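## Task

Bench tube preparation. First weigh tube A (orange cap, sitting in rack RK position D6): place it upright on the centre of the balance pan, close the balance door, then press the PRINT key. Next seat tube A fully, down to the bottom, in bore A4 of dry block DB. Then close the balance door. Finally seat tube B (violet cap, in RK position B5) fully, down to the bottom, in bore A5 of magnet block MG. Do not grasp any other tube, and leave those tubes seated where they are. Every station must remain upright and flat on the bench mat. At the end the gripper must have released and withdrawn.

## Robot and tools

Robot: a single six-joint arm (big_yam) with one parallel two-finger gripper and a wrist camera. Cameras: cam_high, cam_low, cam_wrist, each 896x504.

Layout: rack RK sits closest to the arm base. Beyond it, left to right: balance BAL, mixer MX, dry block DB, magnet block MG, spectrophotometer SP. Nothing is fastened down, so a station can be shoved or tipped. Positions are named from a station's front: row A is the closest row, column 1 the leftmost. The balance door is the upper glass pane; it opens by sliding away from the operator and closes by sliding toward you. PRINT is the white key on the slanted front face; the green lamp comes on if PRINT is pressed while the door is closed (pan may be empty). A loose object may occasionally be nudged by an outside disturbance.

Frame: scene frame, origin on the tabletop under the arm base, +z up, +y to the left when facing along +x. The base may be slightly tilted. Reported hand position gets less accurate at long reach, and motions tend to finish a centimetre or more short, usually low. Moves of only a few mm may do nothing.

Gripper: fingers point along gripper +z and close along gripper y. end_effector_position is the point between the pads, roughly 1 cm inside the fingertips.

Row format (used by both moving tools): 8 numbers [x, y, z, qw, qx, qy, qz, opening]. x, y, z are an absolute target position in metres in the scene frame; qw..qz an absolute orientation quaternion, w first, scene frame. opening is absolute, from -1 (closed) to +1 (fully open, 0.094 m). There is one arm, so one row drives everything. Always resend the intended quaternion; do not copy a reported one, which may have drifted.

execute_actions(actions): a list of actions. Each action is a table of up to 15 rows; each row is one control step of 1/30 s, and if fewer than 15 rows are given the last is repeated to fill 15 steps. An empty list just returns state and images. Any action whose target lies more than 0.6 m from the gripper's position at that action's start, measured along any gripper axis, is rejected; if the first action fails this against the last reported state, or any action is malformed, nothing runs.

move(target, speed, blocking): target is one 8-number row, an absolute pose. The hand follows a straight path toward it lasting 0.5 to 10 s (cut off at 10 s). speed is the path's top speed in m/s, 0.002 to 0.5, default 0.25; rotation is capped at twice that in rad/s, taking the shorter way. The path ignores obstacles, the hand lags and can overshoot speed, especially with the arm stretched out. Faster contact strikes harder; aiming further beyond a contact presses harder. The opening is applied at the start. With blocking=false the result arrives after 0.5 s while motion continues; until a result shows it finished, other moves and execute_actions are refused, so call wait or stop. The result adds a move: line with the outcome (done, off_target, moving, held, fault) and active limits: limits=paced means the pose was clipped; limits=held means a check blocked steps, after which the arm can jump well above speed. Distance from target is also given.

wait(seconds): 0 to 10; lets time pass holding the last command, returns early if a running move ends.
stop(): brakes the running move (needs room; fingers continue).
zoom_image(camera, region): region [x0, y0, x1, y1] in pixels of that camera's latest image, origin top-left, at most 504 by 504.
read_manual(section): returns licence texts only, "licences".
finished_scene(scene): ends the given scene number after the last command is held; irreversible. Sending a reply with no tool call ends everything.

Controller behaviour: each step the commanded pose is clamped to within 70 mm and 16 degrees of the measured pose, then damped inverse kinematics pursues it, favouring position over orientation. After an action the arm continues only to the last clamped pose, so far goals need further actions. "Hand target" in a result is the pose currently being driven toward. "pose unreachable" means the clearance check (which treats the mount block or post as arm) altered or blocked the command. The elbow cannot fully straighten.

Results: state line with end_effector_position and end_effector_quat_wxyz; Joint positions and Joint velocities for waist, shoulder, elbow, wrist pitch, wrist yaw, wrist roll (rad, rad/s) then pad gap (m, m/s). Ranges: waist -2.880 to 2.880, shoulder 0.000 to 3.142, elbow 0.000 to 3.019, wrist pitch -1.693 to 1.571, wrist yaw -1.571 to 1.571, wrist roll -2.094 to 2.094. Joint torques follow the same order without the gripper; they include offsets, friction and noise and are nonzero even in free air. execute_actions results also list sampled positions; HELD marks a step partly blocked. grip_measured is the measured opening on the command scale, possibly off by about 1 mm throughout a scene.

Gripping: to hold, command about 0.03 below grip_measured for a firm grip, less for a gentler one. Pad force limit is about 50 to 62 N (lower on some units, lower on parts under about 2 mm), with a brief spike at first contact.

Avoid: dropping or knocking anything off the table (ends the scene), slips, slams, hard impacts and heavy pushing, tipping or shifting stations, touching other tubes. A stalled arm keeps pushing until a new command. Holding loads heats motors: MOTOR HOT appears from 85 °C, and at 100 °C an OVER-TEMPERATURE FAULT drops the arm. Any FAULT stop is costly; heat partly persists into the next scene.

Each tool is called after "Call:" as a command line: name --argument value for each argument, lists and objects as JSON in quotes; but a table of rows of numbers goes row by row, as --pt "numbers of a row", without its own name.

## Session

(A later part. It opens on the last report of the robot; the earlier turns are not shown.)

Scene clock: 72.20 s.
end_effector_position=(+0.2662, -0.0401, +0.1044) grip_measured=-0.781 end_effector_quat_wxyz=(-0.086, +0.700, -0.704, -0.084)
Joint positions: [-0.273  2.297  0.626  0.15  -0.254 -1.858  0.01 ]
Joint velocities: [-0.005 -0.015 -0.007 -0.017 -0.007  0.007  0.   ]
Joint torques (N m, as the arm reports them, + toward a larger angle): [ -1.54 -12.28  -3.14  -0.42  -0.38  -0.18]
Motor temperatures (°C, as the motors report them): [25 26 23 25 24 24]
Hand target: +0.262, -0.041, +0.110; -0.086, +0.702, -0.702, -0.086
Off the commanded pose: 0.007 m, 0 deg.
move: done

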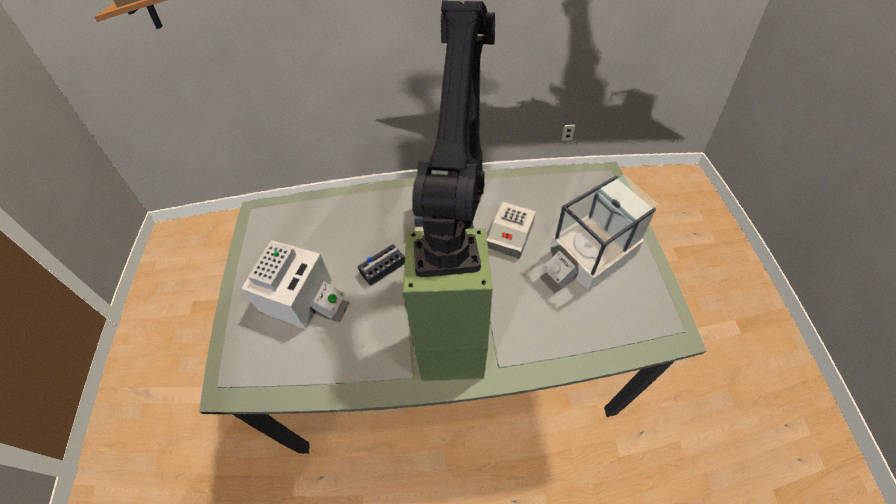

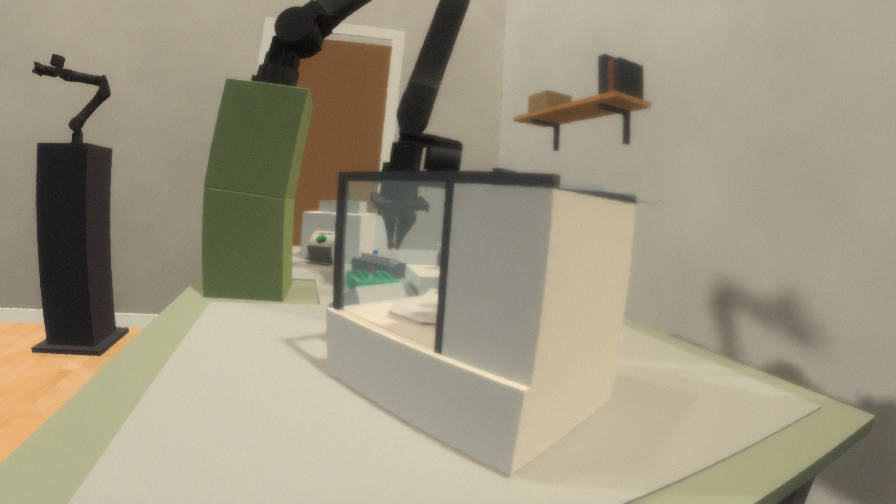

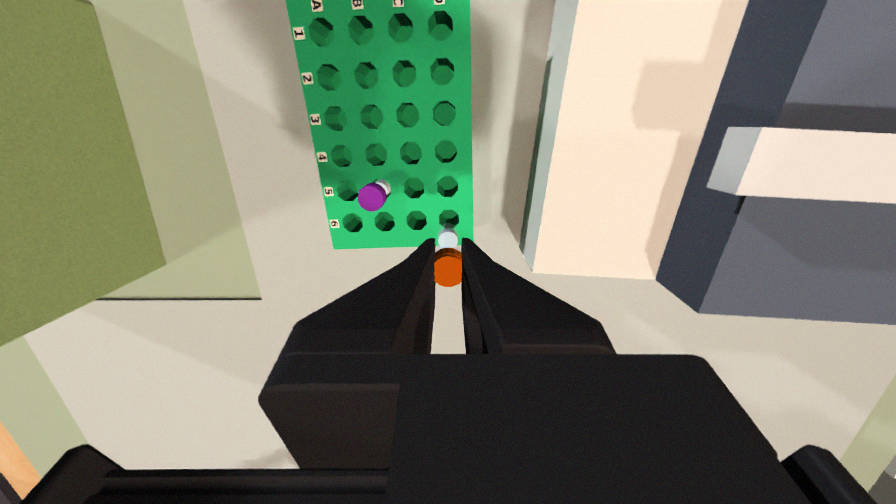

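Call:
move --target '[0.25,-0.2,0.33,0.105,-0.5,0.857,0.061,-0.8]' --speed 0.25

Call:
move --target '[0.25,-0.41,0.33,0.1163,-0.2984,0.9466,0.0367,-0.8]' --speed 0.25

Scene clock: 79.03 s.
end_effector_position=(+0.2411, -0.1953, +0.3272) grip_measured=-0.781 end_effector_quat_wxyz=(+0.099, -0.494, +0.862, +0.065)
Joint positions: [-0.819  1.545  0.623 -0.649 -0.3   -1.886  0.01 ]
Joint velocities: [-0.015 -0.024 -0.007  0.007 -0.022  0.037  0.   ]
Joint torques (N m, as the arm reports them, + toward a larger angle): [-1.7  -9.34  6.72 -0.52 -0.37 -0.18]
Motor temperatures (°C, as the motors report them): [25 27 23 25 24 24]
Hand target: +0.247, -0.201, +0.332; +0.102, -0.501, +0.858, +0.058
Off the commanded pose: 0.010 m, 1 deg.
move: done

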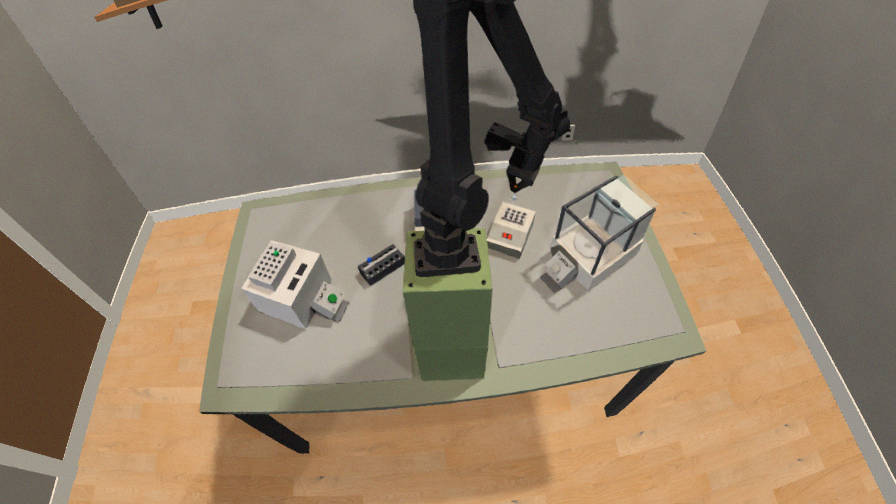

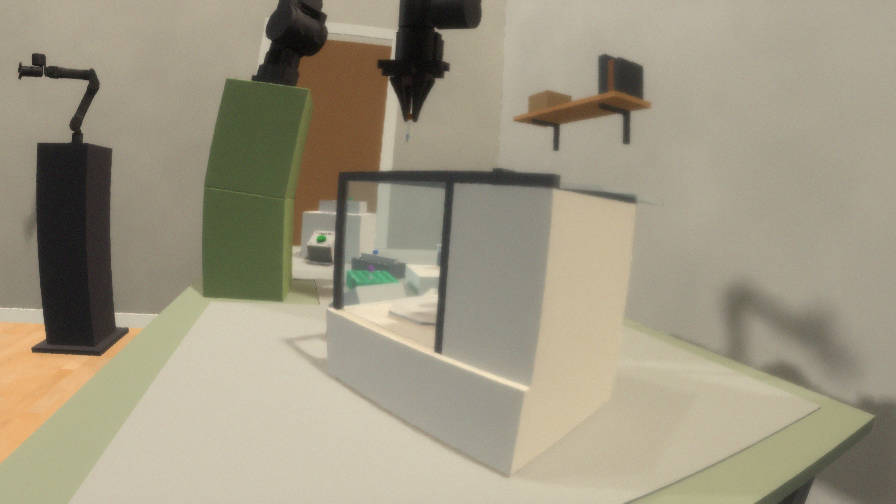

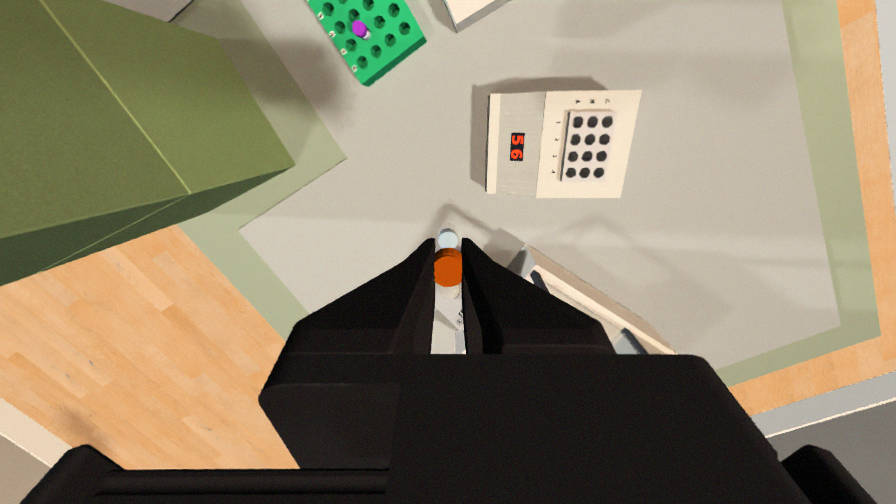

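Scene clock: 80.40 s.
end_effector_position=(+0.2456, -0.4047, +0.3382) grip_measured=-0.781 end_effector_quat_wxyz=(+0.114, -0.308, +0.944, +0.028)
Joint positions: [-1.124  1.834  1.084 -0.791 -0.334 -1.771  0.01 ]
Joint velocities: [-0.005  0.005 -0.017  0.007  0.095 -0.007 -0.002]
Joint torques (N m, as the arm reports them, + toward a larger angle): [ -2.15 -11.91   9.32  -0.4   -0.38   0.1 ]
Motor temperatures (°C, as the motors report them): [25 27 24 25 24 24]
Hand target: +0.248, -0.410, +0.331; +0.114, -0.299, +0.947, +0.035
Off the commanded pose: 0.011 m, 2 deg.
move: off_target

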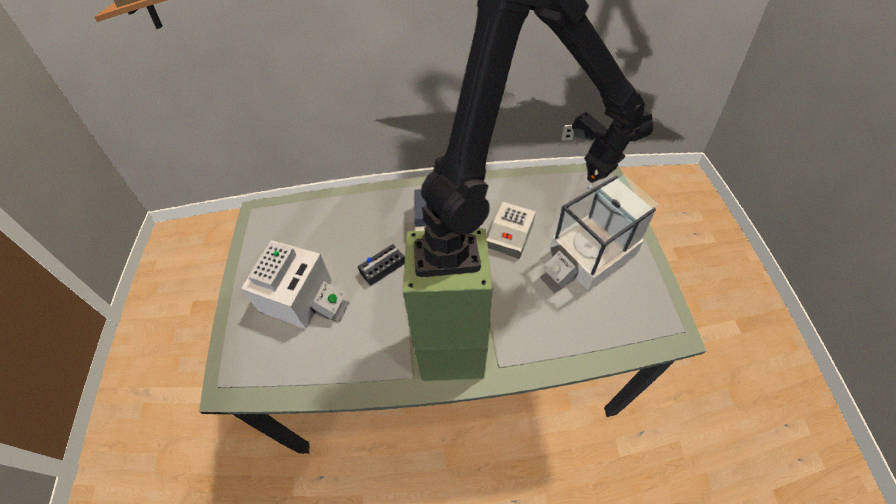

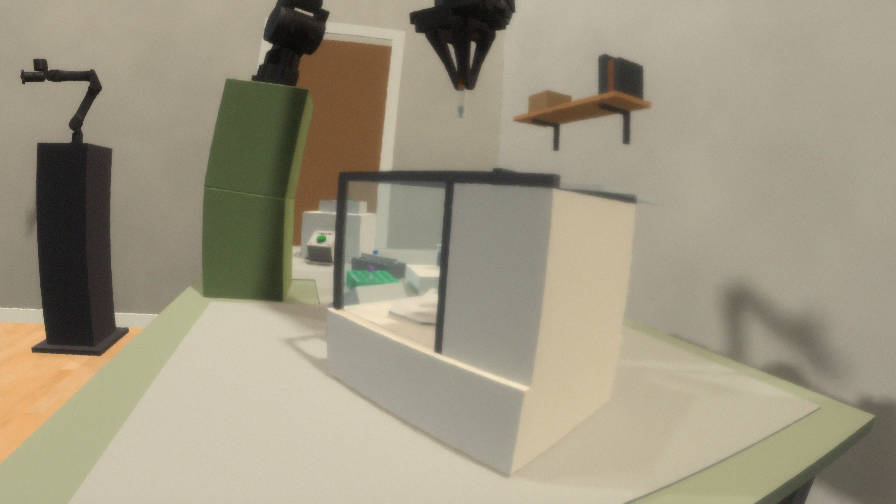

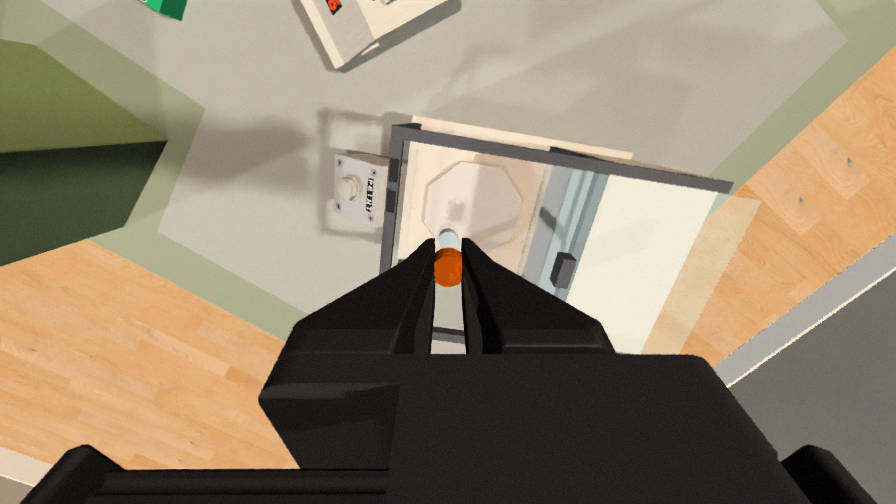

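Call:
move --target '[0.224,-0.446,0.26,0.1188,-0.2233,0.9671,0.0274,-0.8]' --speed 0.1

Scene clock: 102.47 s.
end_effector_position=(+0.2231, -0.4336, +0.2675) grip_measured=-0.781 end_effector_quat_wxyz=(+0.116, -0.235, +0.964, +0.031)
Joint positions: [-1.178  2.016  1.122 -0.653 -0.344 -1.673  0.01 ]
Joint velocities: [-0.015 -0.005 -0.007  0.002 -0.007  0.022  0.001]
Joint torques (N m, as the arm reports them, + toward a larger angle): [ -2.82 -13.22   8.65   0.24  -0.39   0.08]
Motor temperatures (°C, as the motors report them): [25 27 25 25 24 24]
Hand target: +0.224, -0.446, +0.260; +0.118, -0.224, +0.967, +0.027
Off the commanded pose: 0.015 m, 1 deg.
move: off_target

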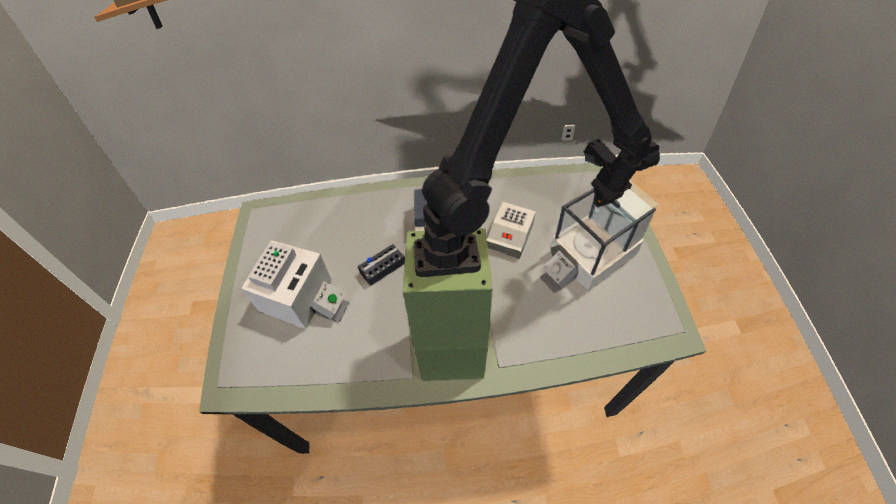

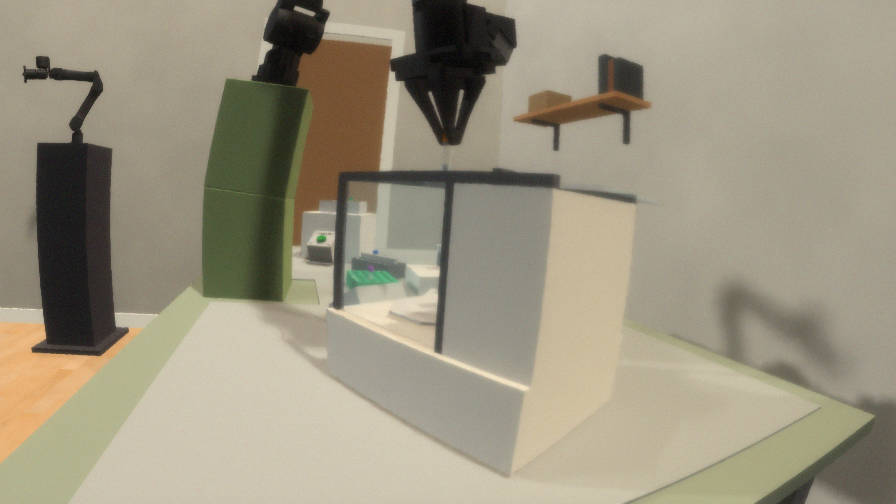

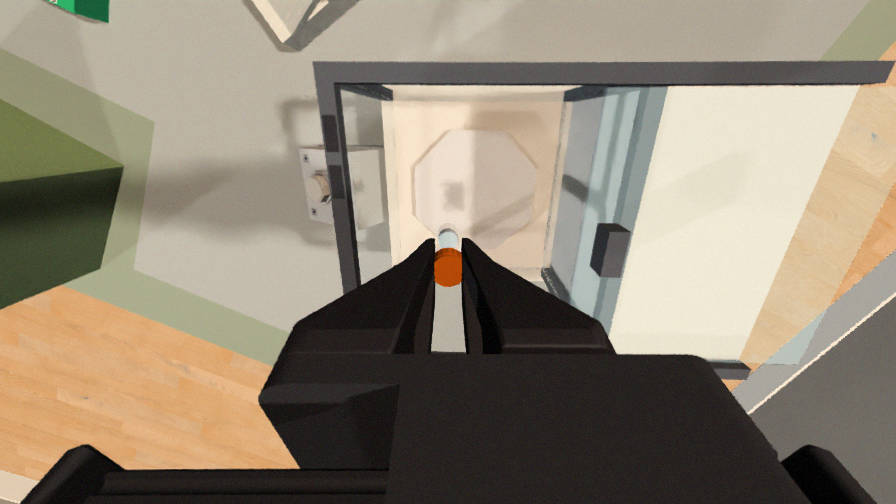

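Call:
move --target '[0.222,-0.456,0.165,0.1188,-0.2233,0.9671,0.0274,-0.8]' --speed 0.07

Scene clock: 118.37 s.
end_effector_position=(+0.2197, -0.4504, +0.1761) grip_measured=-0.781 end_effector_quat_wxyz=(+0.117, -0.230, +0.966, +0.028)
Joint positions: [-1.178  2.243  1.199 -0.494 -0.344 -1.661  0.01 ]
Joint velocities: [ 0.005  0.015 -0.007 -0.007 -0.007  0.007  0.001]
Joint torques (N m, as the arm reports them, + toward a larger angle): [ -2.45 -14.5    6.99   0.4   -0.39   0.1 ]
Motor temperatures (°C, as the motors report them): [25 27 25 25 24 24]
Hand target: +0.222, -0.457, +0.165; +0.119, -0.223, +0.967, +0.027
Off the commanded pose: 0.013 m, 1 deg.
move: off_target

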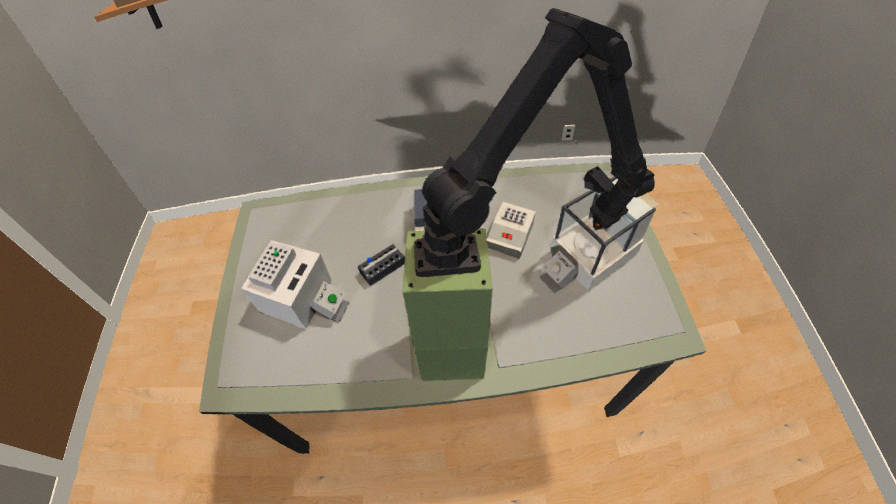

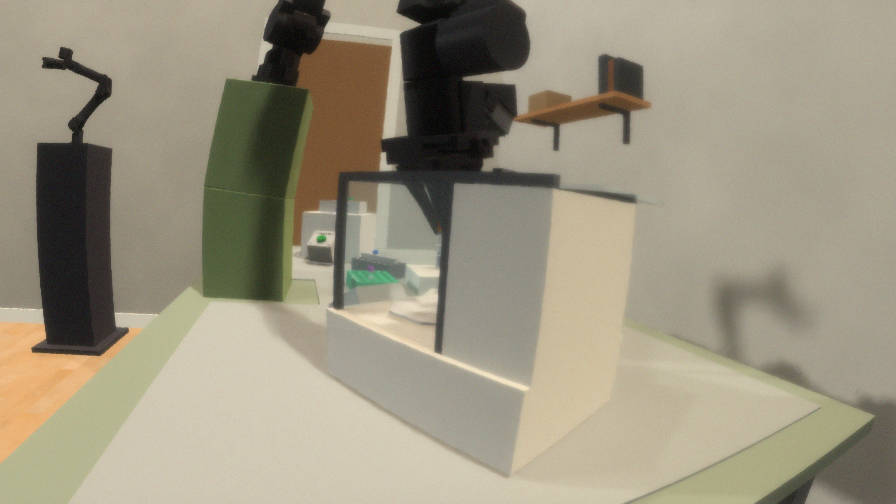

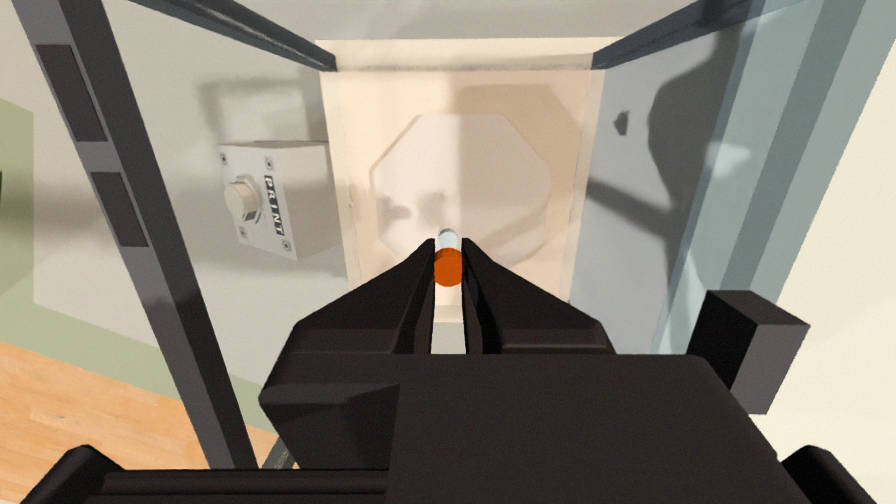

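Call:
move --target '[0.2223,-0.447,0.130,0.1188,-0.2233,0.9671,0.0274,-0.8]' --speed 0.03

Scene clock: 127.00 s.
end_effector_position=(+0.2157, -0.4453, +0.1435) grip_measured=-0.781 end_effector_quat_wxyz=(+0.117, -0.225, +0.967, +0.025)
Joint positions: [-1.175  2.313  1.2   -0.418 -0.344 -1.646  0.01 ]
Joint velocities: [ 0.005 -0.005  0.022 -0.007  0.037  0.066  0.   ]
Joint torques (N m, as the arm reports them, + toward a larger angle): [ -1.6  -14.13   6.3    0.45  -0.38   0.11]
Motor temperatures (°C, as the motors report them): [25 27 25 25 24 24]
Hand target: +0.222, -0.447, +0.130; +0.119, -0.223, +0.967, +0.028
Off the commanded pose: 0.015 m, 0 deg.
move: off_target

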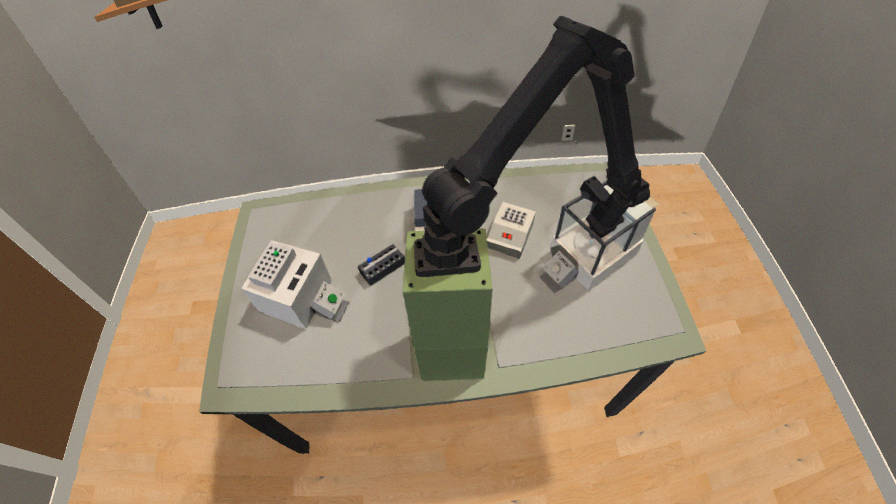

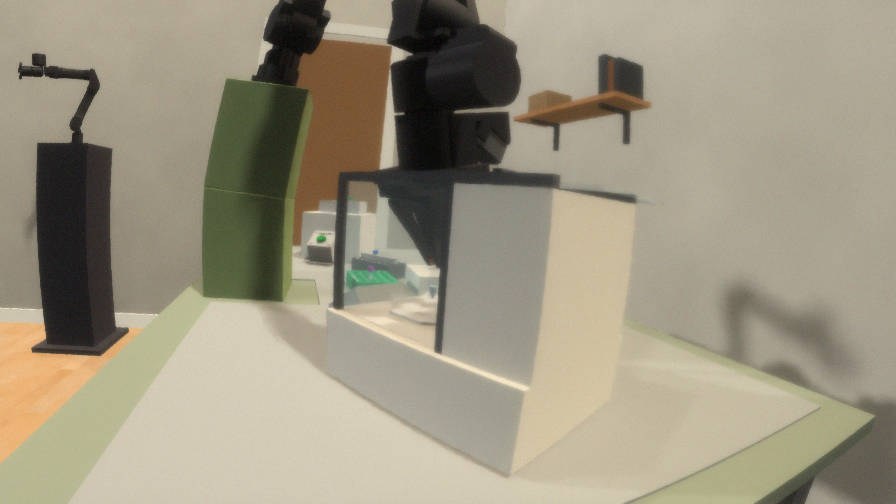

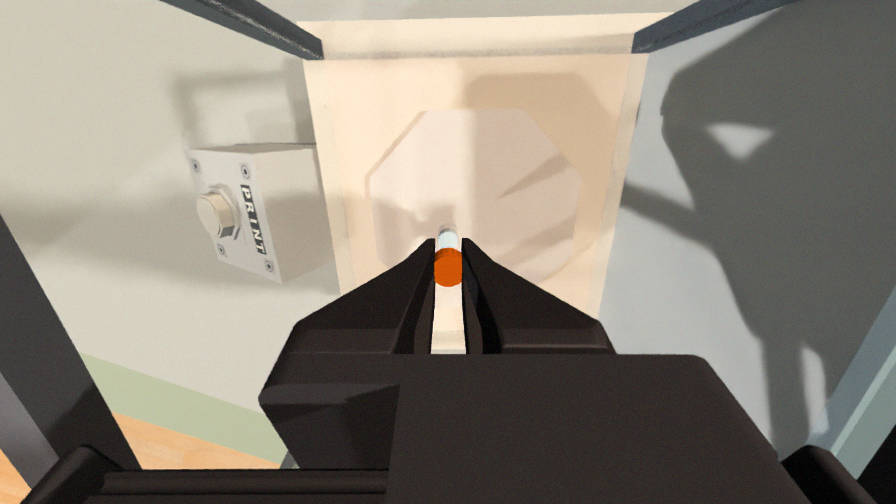

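Call:
execute_actions --actions '[[[0.2233,-0.4475,0.129,0.1188,-0.2233,0.9671,0.0274,-0.8],[0.2243,-0.448,0.128,0.1188,-0.2233,0.9671,0.0274,-0.8],[0.2253,-0.4485,0.127,0.1188,-0.2233,0.9671,0.0274,-0.8],[0.2263,-0.449,0.126,0.1188,-0.2233,0.9671,0.0274,-0.8],[0.2268,-0.4495,0.125,0.1188,-0.2233,0.9671,0.0274,-0.8],[0.2268,-0.4495,0.124,0.1188,-0.2233,0.9671,0.0274,-0.8],[0.2268,-0.4495,0.123,0.1188,-0.2233,0.9671,0.0274,-0.8],[0.2268,-0.4495,0.1223,0.1188,-0.2233,0.9671,0.0274,-0.8],[0.2268,-0.4495,0.1216,0.1188,-0.2233,0.9671,0.0274,-0.8],[0.2268,-0.4495,0.1209,0.1188,-0.2233,0.9671,0.0274,-0.8],[0.2268,-0.4495,0.1202,0.1188,-0.2233,0.9671,0.0274,-0.8],[0.2268,-0.4495,0.1195,0.1188,-0.2233,0.9671,0.0274,-0.8],[0.2268,-0.4495,0.1188,0.1188,-0.2233,0.9671,0.0274,-0.8],[0.2268,-0.4495,0.1181,0.1188,-0.2233,0.9671,0.0274,-0.8],[0.2268,-0.4495,0.1174,0.1188,-0.2233,0.9671,0.0274,-0.8]],[[0.2268,-0.4495,0.1167,0.1188,-0.2233,0.9671,0.0274,-0.8],[0.2268,-0.4495,0.116,0.1188,-0.2233,0.9671,0.0274,-0.8],[0.2268,-0.4495,0.1153,0.1188,-0.2233,0.9671,0.0274,-0.8],[0.2268,-0.4495,0.1146,0.1188,-0.2233,0.9671,0.0274,-0.8],[0.2268,-0.4495,0.1139,0.1188,-0.2233,0.9671,0.0274,-0.8],[0.2268,-0.4495,0.1132,0.1188,-0.2233,0.9671,0.0274,-0.8],[0.2268,-0.4495,0.1125,0.1188,-0.2233,0.9671,0.0274,-0.8]]]'

Scene clock: 142.47 s.
end_effector_position=(+0.2230, -0.4524, +0.1348) grip_measured=-0.781 end_effector_quat_wxyz=(+0.119, -0.226, +0.967, +0.020)
Joint positions: [-1.166  2.34   1.229 -0.407 -0.346 -1.634  0.01 ]
Joint velocities: [ 0.005 -0.005 -0.012 -0.002 -0.11   0.037 -0.001]
Joint torques (N m, as the arm reports them, + toward a larger angle): [ -1.51 -13.2    6.36   0.74  -0.31   0.11]
Motor temperatures (°C, as the motors report them): [25 27 25 25 24 24]
Hand target: +0.226, -0.449, +0.114; +0.119, -0.223, +0.967, +0.027
Off the commanded pose: 0.023 m, 1 deg.
Step readings (end_effector_position; steps 1 to 15: 1st action; 16 to 30: 2nd action):
0: (+0.2164, -0.4470, +0.1440)
1: (+0.2164, -0.4470, +0.1440)
2: (+0.2165, -0.4472, +0.1440)
4: (+0.2174, -0.4481, +0.1436)
8: (+0.2213, -0.4516, +0.1410)
15: (+0.2221, -0.4509, +0.1352)
16: (+0.2222, -0.4508, +0.1348)
17: (+0.2223, -0.4510, +0.1348)
19: (+0.2225, -0.4514, +0.1350)
23: (+0.2229, -0.4522, +0.1347)
30: end_effector_position above

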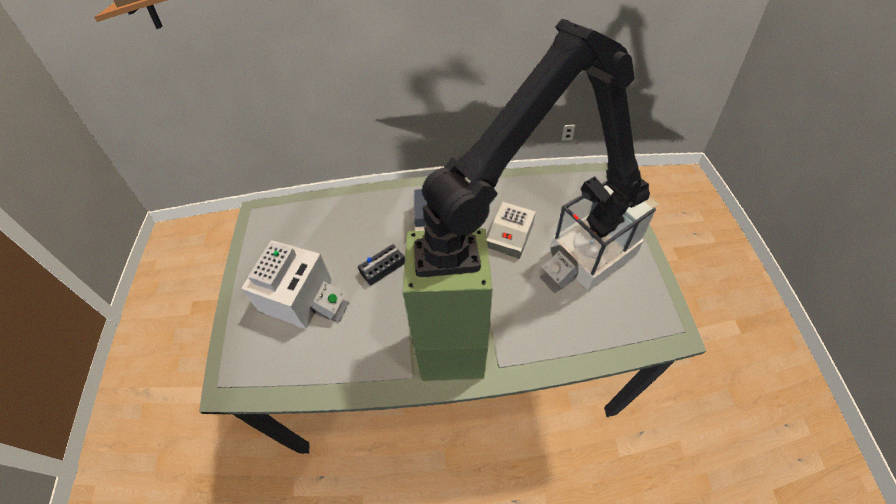

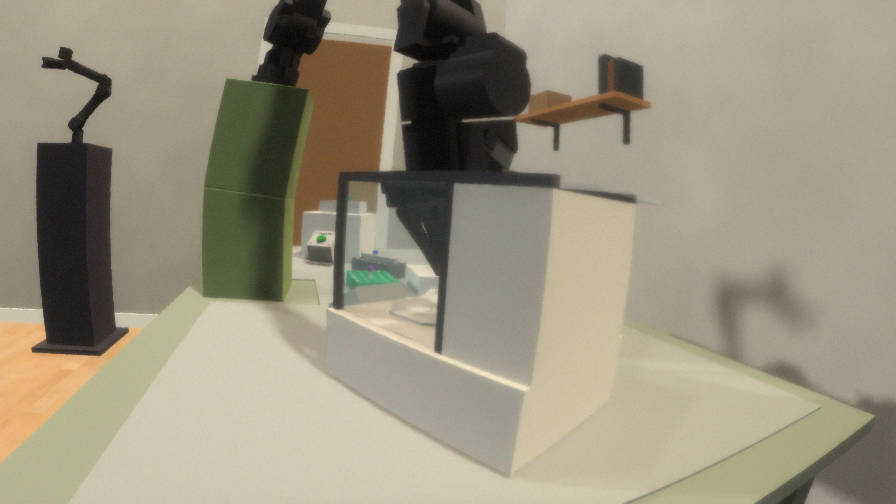

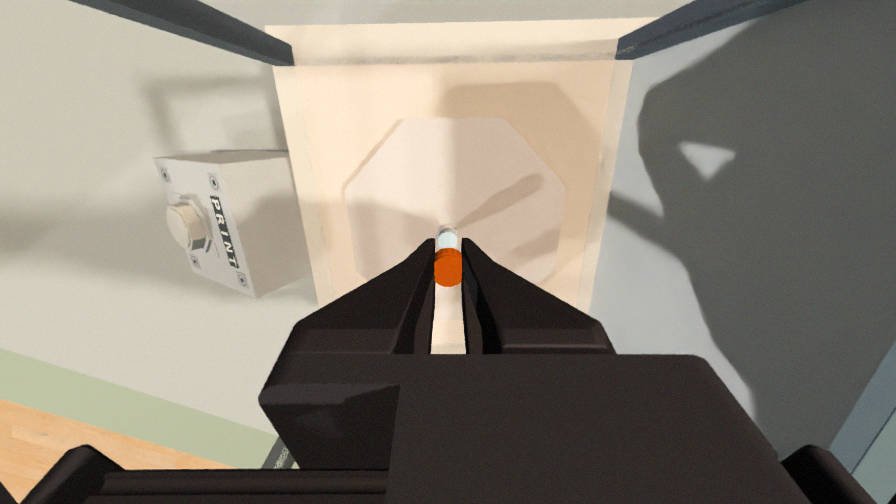

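Call:
execute_actions --actions '[[[0.2268,-0.4495,0.116,0.1188,-0.2233,0.9671,0.0274,-0.8],[0.2268,-0.4495,0.119,0.1188,-0.2233,0.9671,0.0274,-0.8],[0.2268,-0.4495,0.122,0.1188,-0.2233,0.9671,0.0274,-0.8],[0.2268,-0.4495,0.125,0.1188,-0.2233,0.9671,0.0274,-0.8],[0.2268,-0.4495,0.127,0.1188,-0.2233,0.9671,0.0274,-0.8],[0.2268,-0.4495,0.127,0.1188,-0.2233,0.9671,0.0274,-0.78],[0.2268,-0.4495,0.127,0.1188,-0.2233,0.9671,0.0274,-0.76],[0.2268,-0.4495,0.127,0.1188,-0.2233,0.9671,0.0274,-0.74],[0.2268,-0.4495,0.127,0.1188,-0.2233,0.9671,0.0274,-0.71],[0.2268,-0.4495,0.127,0.1188,-0.2233,0.9671,0.0274,-0.66],[0.2268,-0.4495,0.127,0.1188,-0.2233,0.9671,0.0274,-0.6],[0.2268,-0.4495,0.127,0.1188,-0.2233,0.9671,0.0274,-0.52],[0.2268,-0.4495,0.127,0.1188,-0.2233,0.9671,0.0274,-0.44],[0.2268,-0.4495,0.127,0.1188,-0.2233,0.9671,0.0274,-0.35]]]'

Call:
move --target '[0.221,-0.448,0.20,0.1188,-0.2233,0.9671,0.0274,-0.35]' --speed 0.05

Scene clock: 160.97 s.
end_effector_position=(+0.2231, -0.4524, +0.1348) grip_measured=-0.362 end_effector_quat_wxyz=(+0.119, -0.226, +0.967, +0.020)
Joint positions: [-1.166  2.34   1.229 -0.407 -0.346 -1.634  0.03 ]
Joint velocities: [ 0.005  0.005 -0.007  0.007 -0.11   0.037  0.021]
Joint torques (N m, as the arm reports them, + toward a larger angle): [ -1.65 -15.6    5.31  -0.11  -0.31   0.07]
Motor temperatures (°C, as the motors report them): [25 27 25 25 24 24]
Hand target: +0.227, -0.449, +0.127; +0.119, -0.223, +0.967, +0.027
Off the commanded pose: 0.009 m, 1 deg.
Step readings (end_effector_position):
0: (+0.2230, -0.4524, +0.1348)
1: (+0.2230, -0.4524, +0.1348)
2: (+0.2230, -0.4524, +0.1348)
4: (+0.2230, -0.4524, +0.1348)
8: (+0.2231, -0.4524, +0.1348)
15: end_effector_position above

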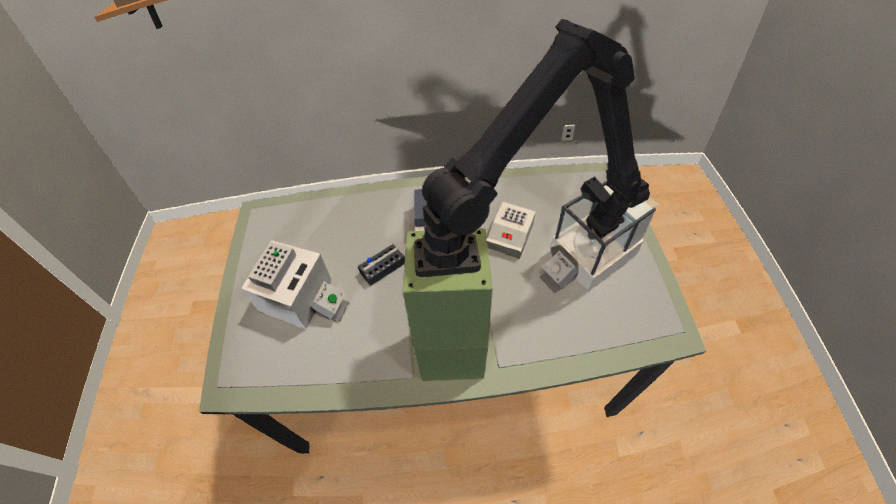

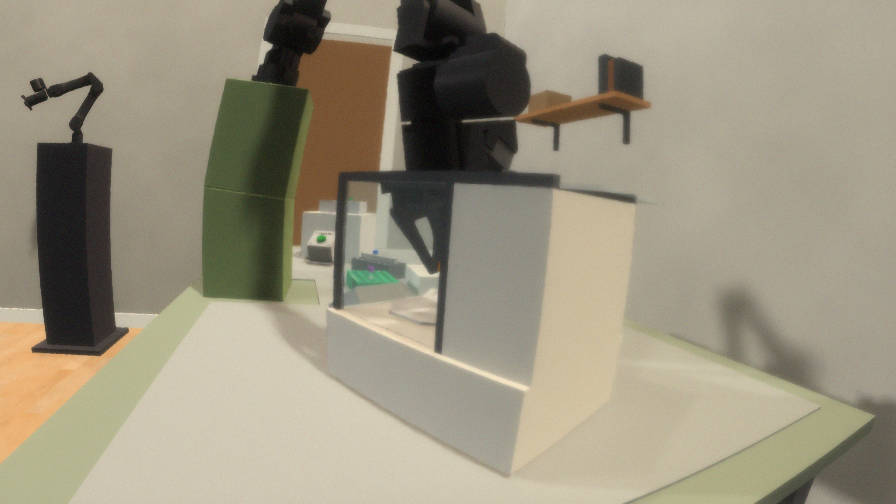

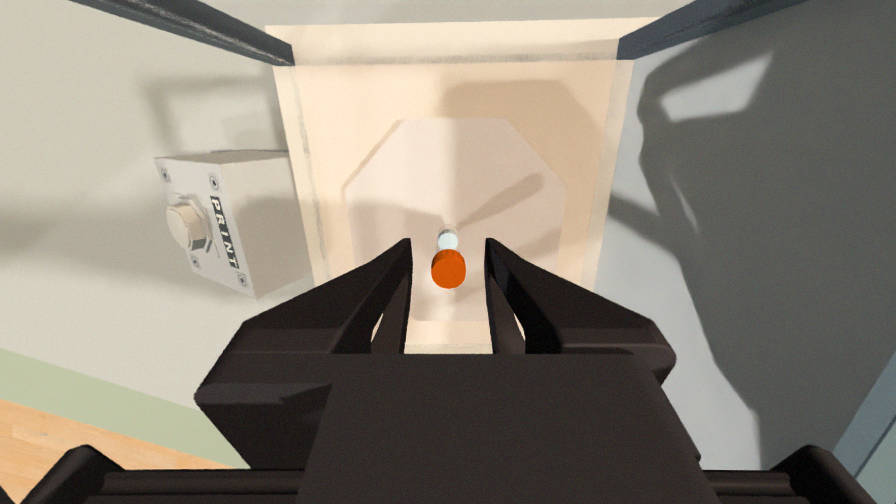

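Scene clock: 162.63 s.
end_effector_position=(+0.2249, -0.4460, +0.1920) grip_measured=-0.352 end_effector_quat_wxyz=(+0.118, -0.222, +0.968, +0.030)
Joint positions: [-1.169  2.203  1.182 -0.518 -0.346 -1.634  0.03 ]
Joint velocities: [-0.005 -0.005  0.002 -0.007  0.051 -0.037 -0.001]
Joint torques (N m, as the arm reports them, + toward a larger angle): [ -3.39 -18.29   4.16  -0.38  -0.32  -0.18]
Motor temperatures (°C, as the motors report them): [25 27 24 25 24 24]
Hand target: +0.221, -0.447, +0.200; +0.119, -0.223, +0.967, +0.027
Off the commanded pose: 0.009 m, 0 deg.
move: done

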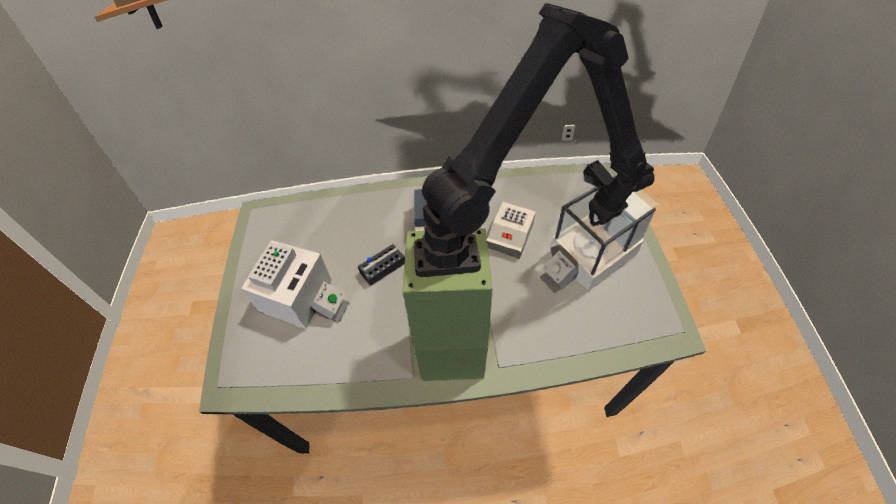

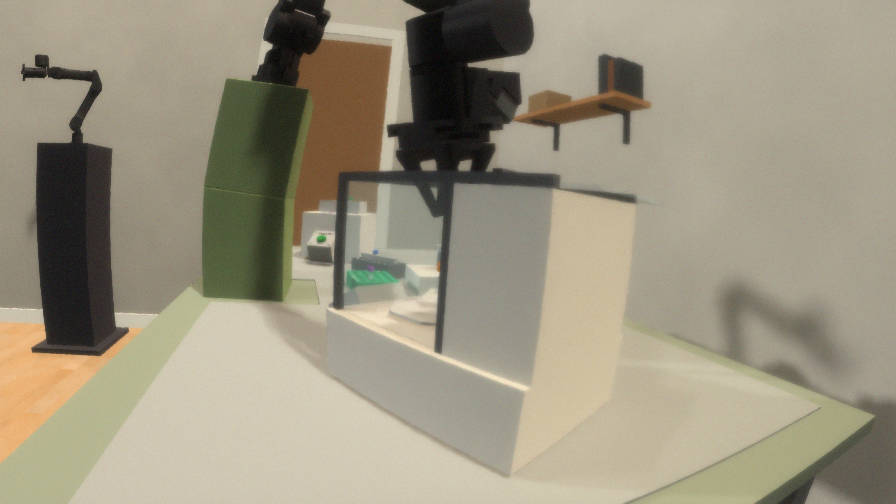

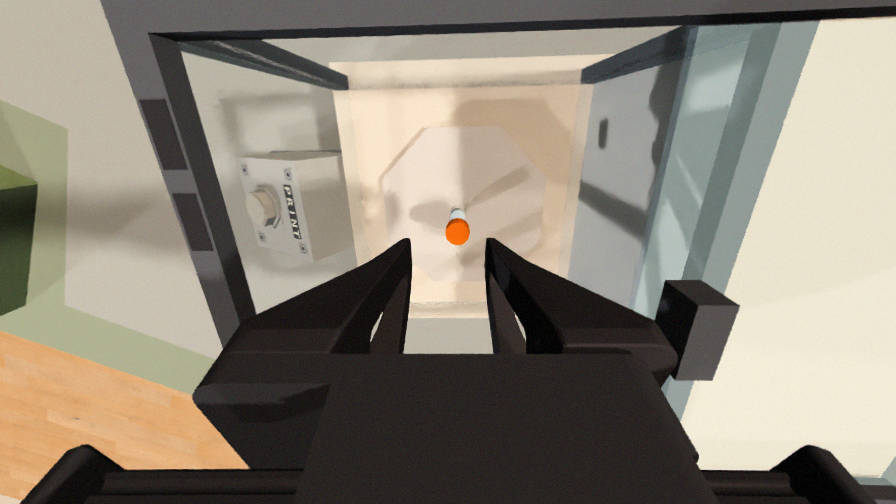

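Call:
move --target '[0.228,-0.46,0.285,0.1188,-0.2233,0.9671,0.0274,-0.35]' --speed 0.15

Call:
move --target '[0.253,-0.513,0.258,0.1188,-0.2233,0.9671,0.0274,-0.35]' --speed 0.1

Scene clock: 168.53 s.
end_effector_position=(+0.2273, -0.4497, +0.2777) grip_measured=-0.352 end_effector_quat_wxyz=(+0.117, -0.218, +0.968, +0.036)
Joint positions: [-1.185  2.025  1.182 -0.713 -0.346 -1.646  0.03 ]
Joint velocities: [-0.015 -0.005  0.007  0.007  0.037  0.037 -0.   ]
Joint torques (N m, as the arm reports them, + toward a larger angle): [ -2.98 -16.44   7.73  -0.42  -0.32  -0.22]
Motor temperatures (°C, as the motors report them): [25 28 24 25 24 24]
Hand target: +0.228, -0.459, +0.286; +0.119, -0.223, +0.967, +0.027
Off the commanded pose: 0.013 m, 1 deg.
move: off_target

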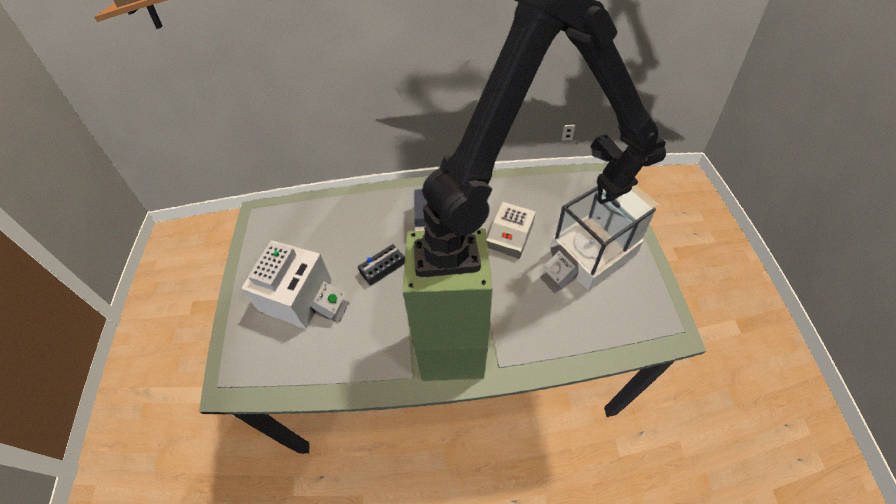

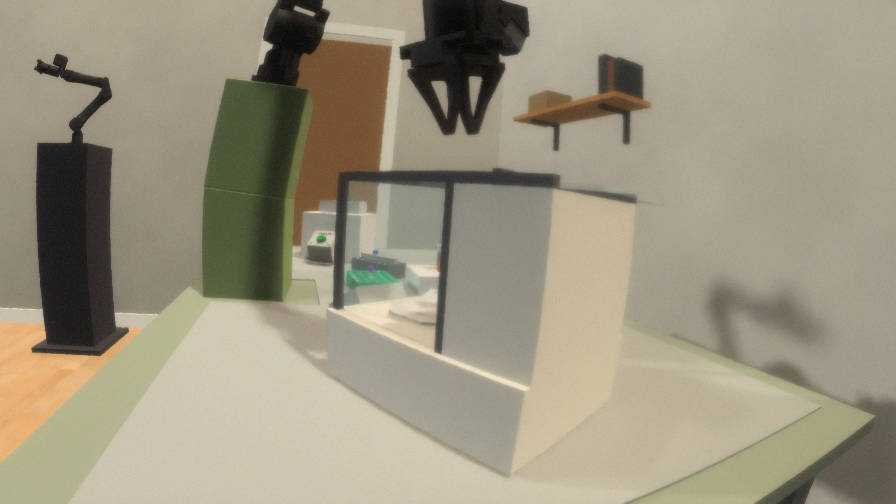

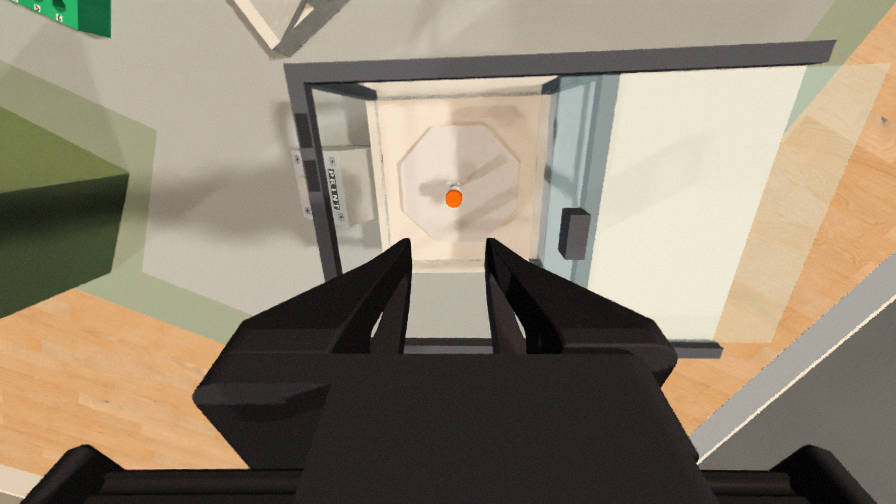

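Scene clock: 169.57 s.
end_effector_position=(+0.2488, -0.5068, +0.2690) grip_measured=-0.352 end_effector_quat_wxyz=(+0.119, -0.221, +0.968, +0.022)
Joint positions: [-1.185  2.135  1.372 -0.763 -0.346 -1.646  0.03 ]
Joint velocities: [-0.005 -0.005  0.002 -0.017  0.022  0.081  0.   ]
Joint torques (N m, as the arm reports them, + toward a larger angle): [ -2.32 -15.18  10.08  -0.44  -0.32  -0.07]
Motor temperatures (°C, as the motors report them): [25 28 24 25 24 24]
Hand target: +0.253, -0.513, +0.259; +0.119, -0.223, +0.967, +0.027
Off the commanded pose: 0.013 m, 1 deg.
move: off_target

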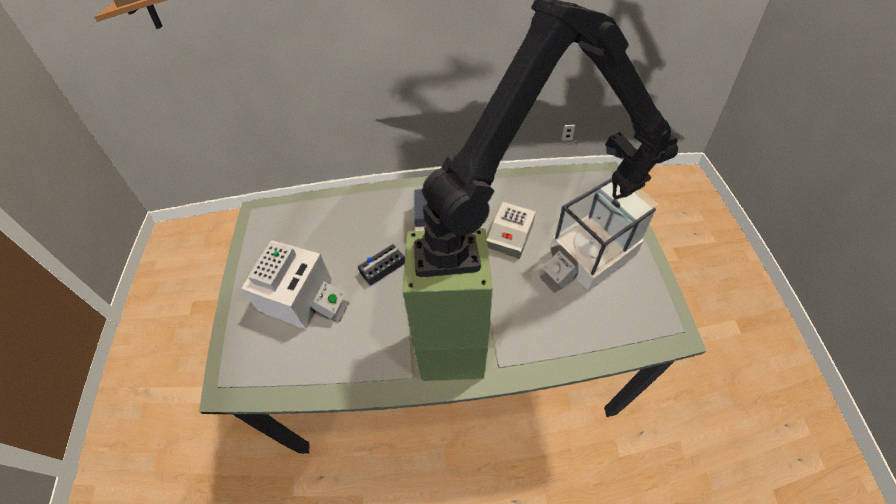

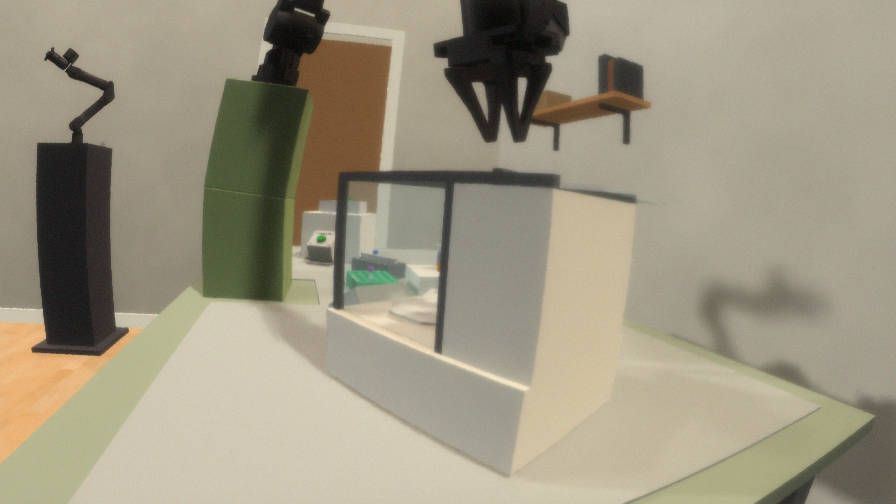

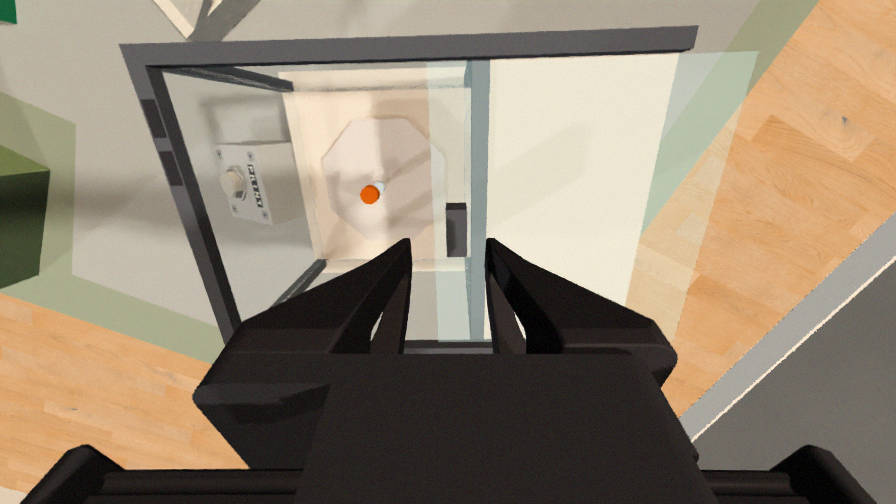

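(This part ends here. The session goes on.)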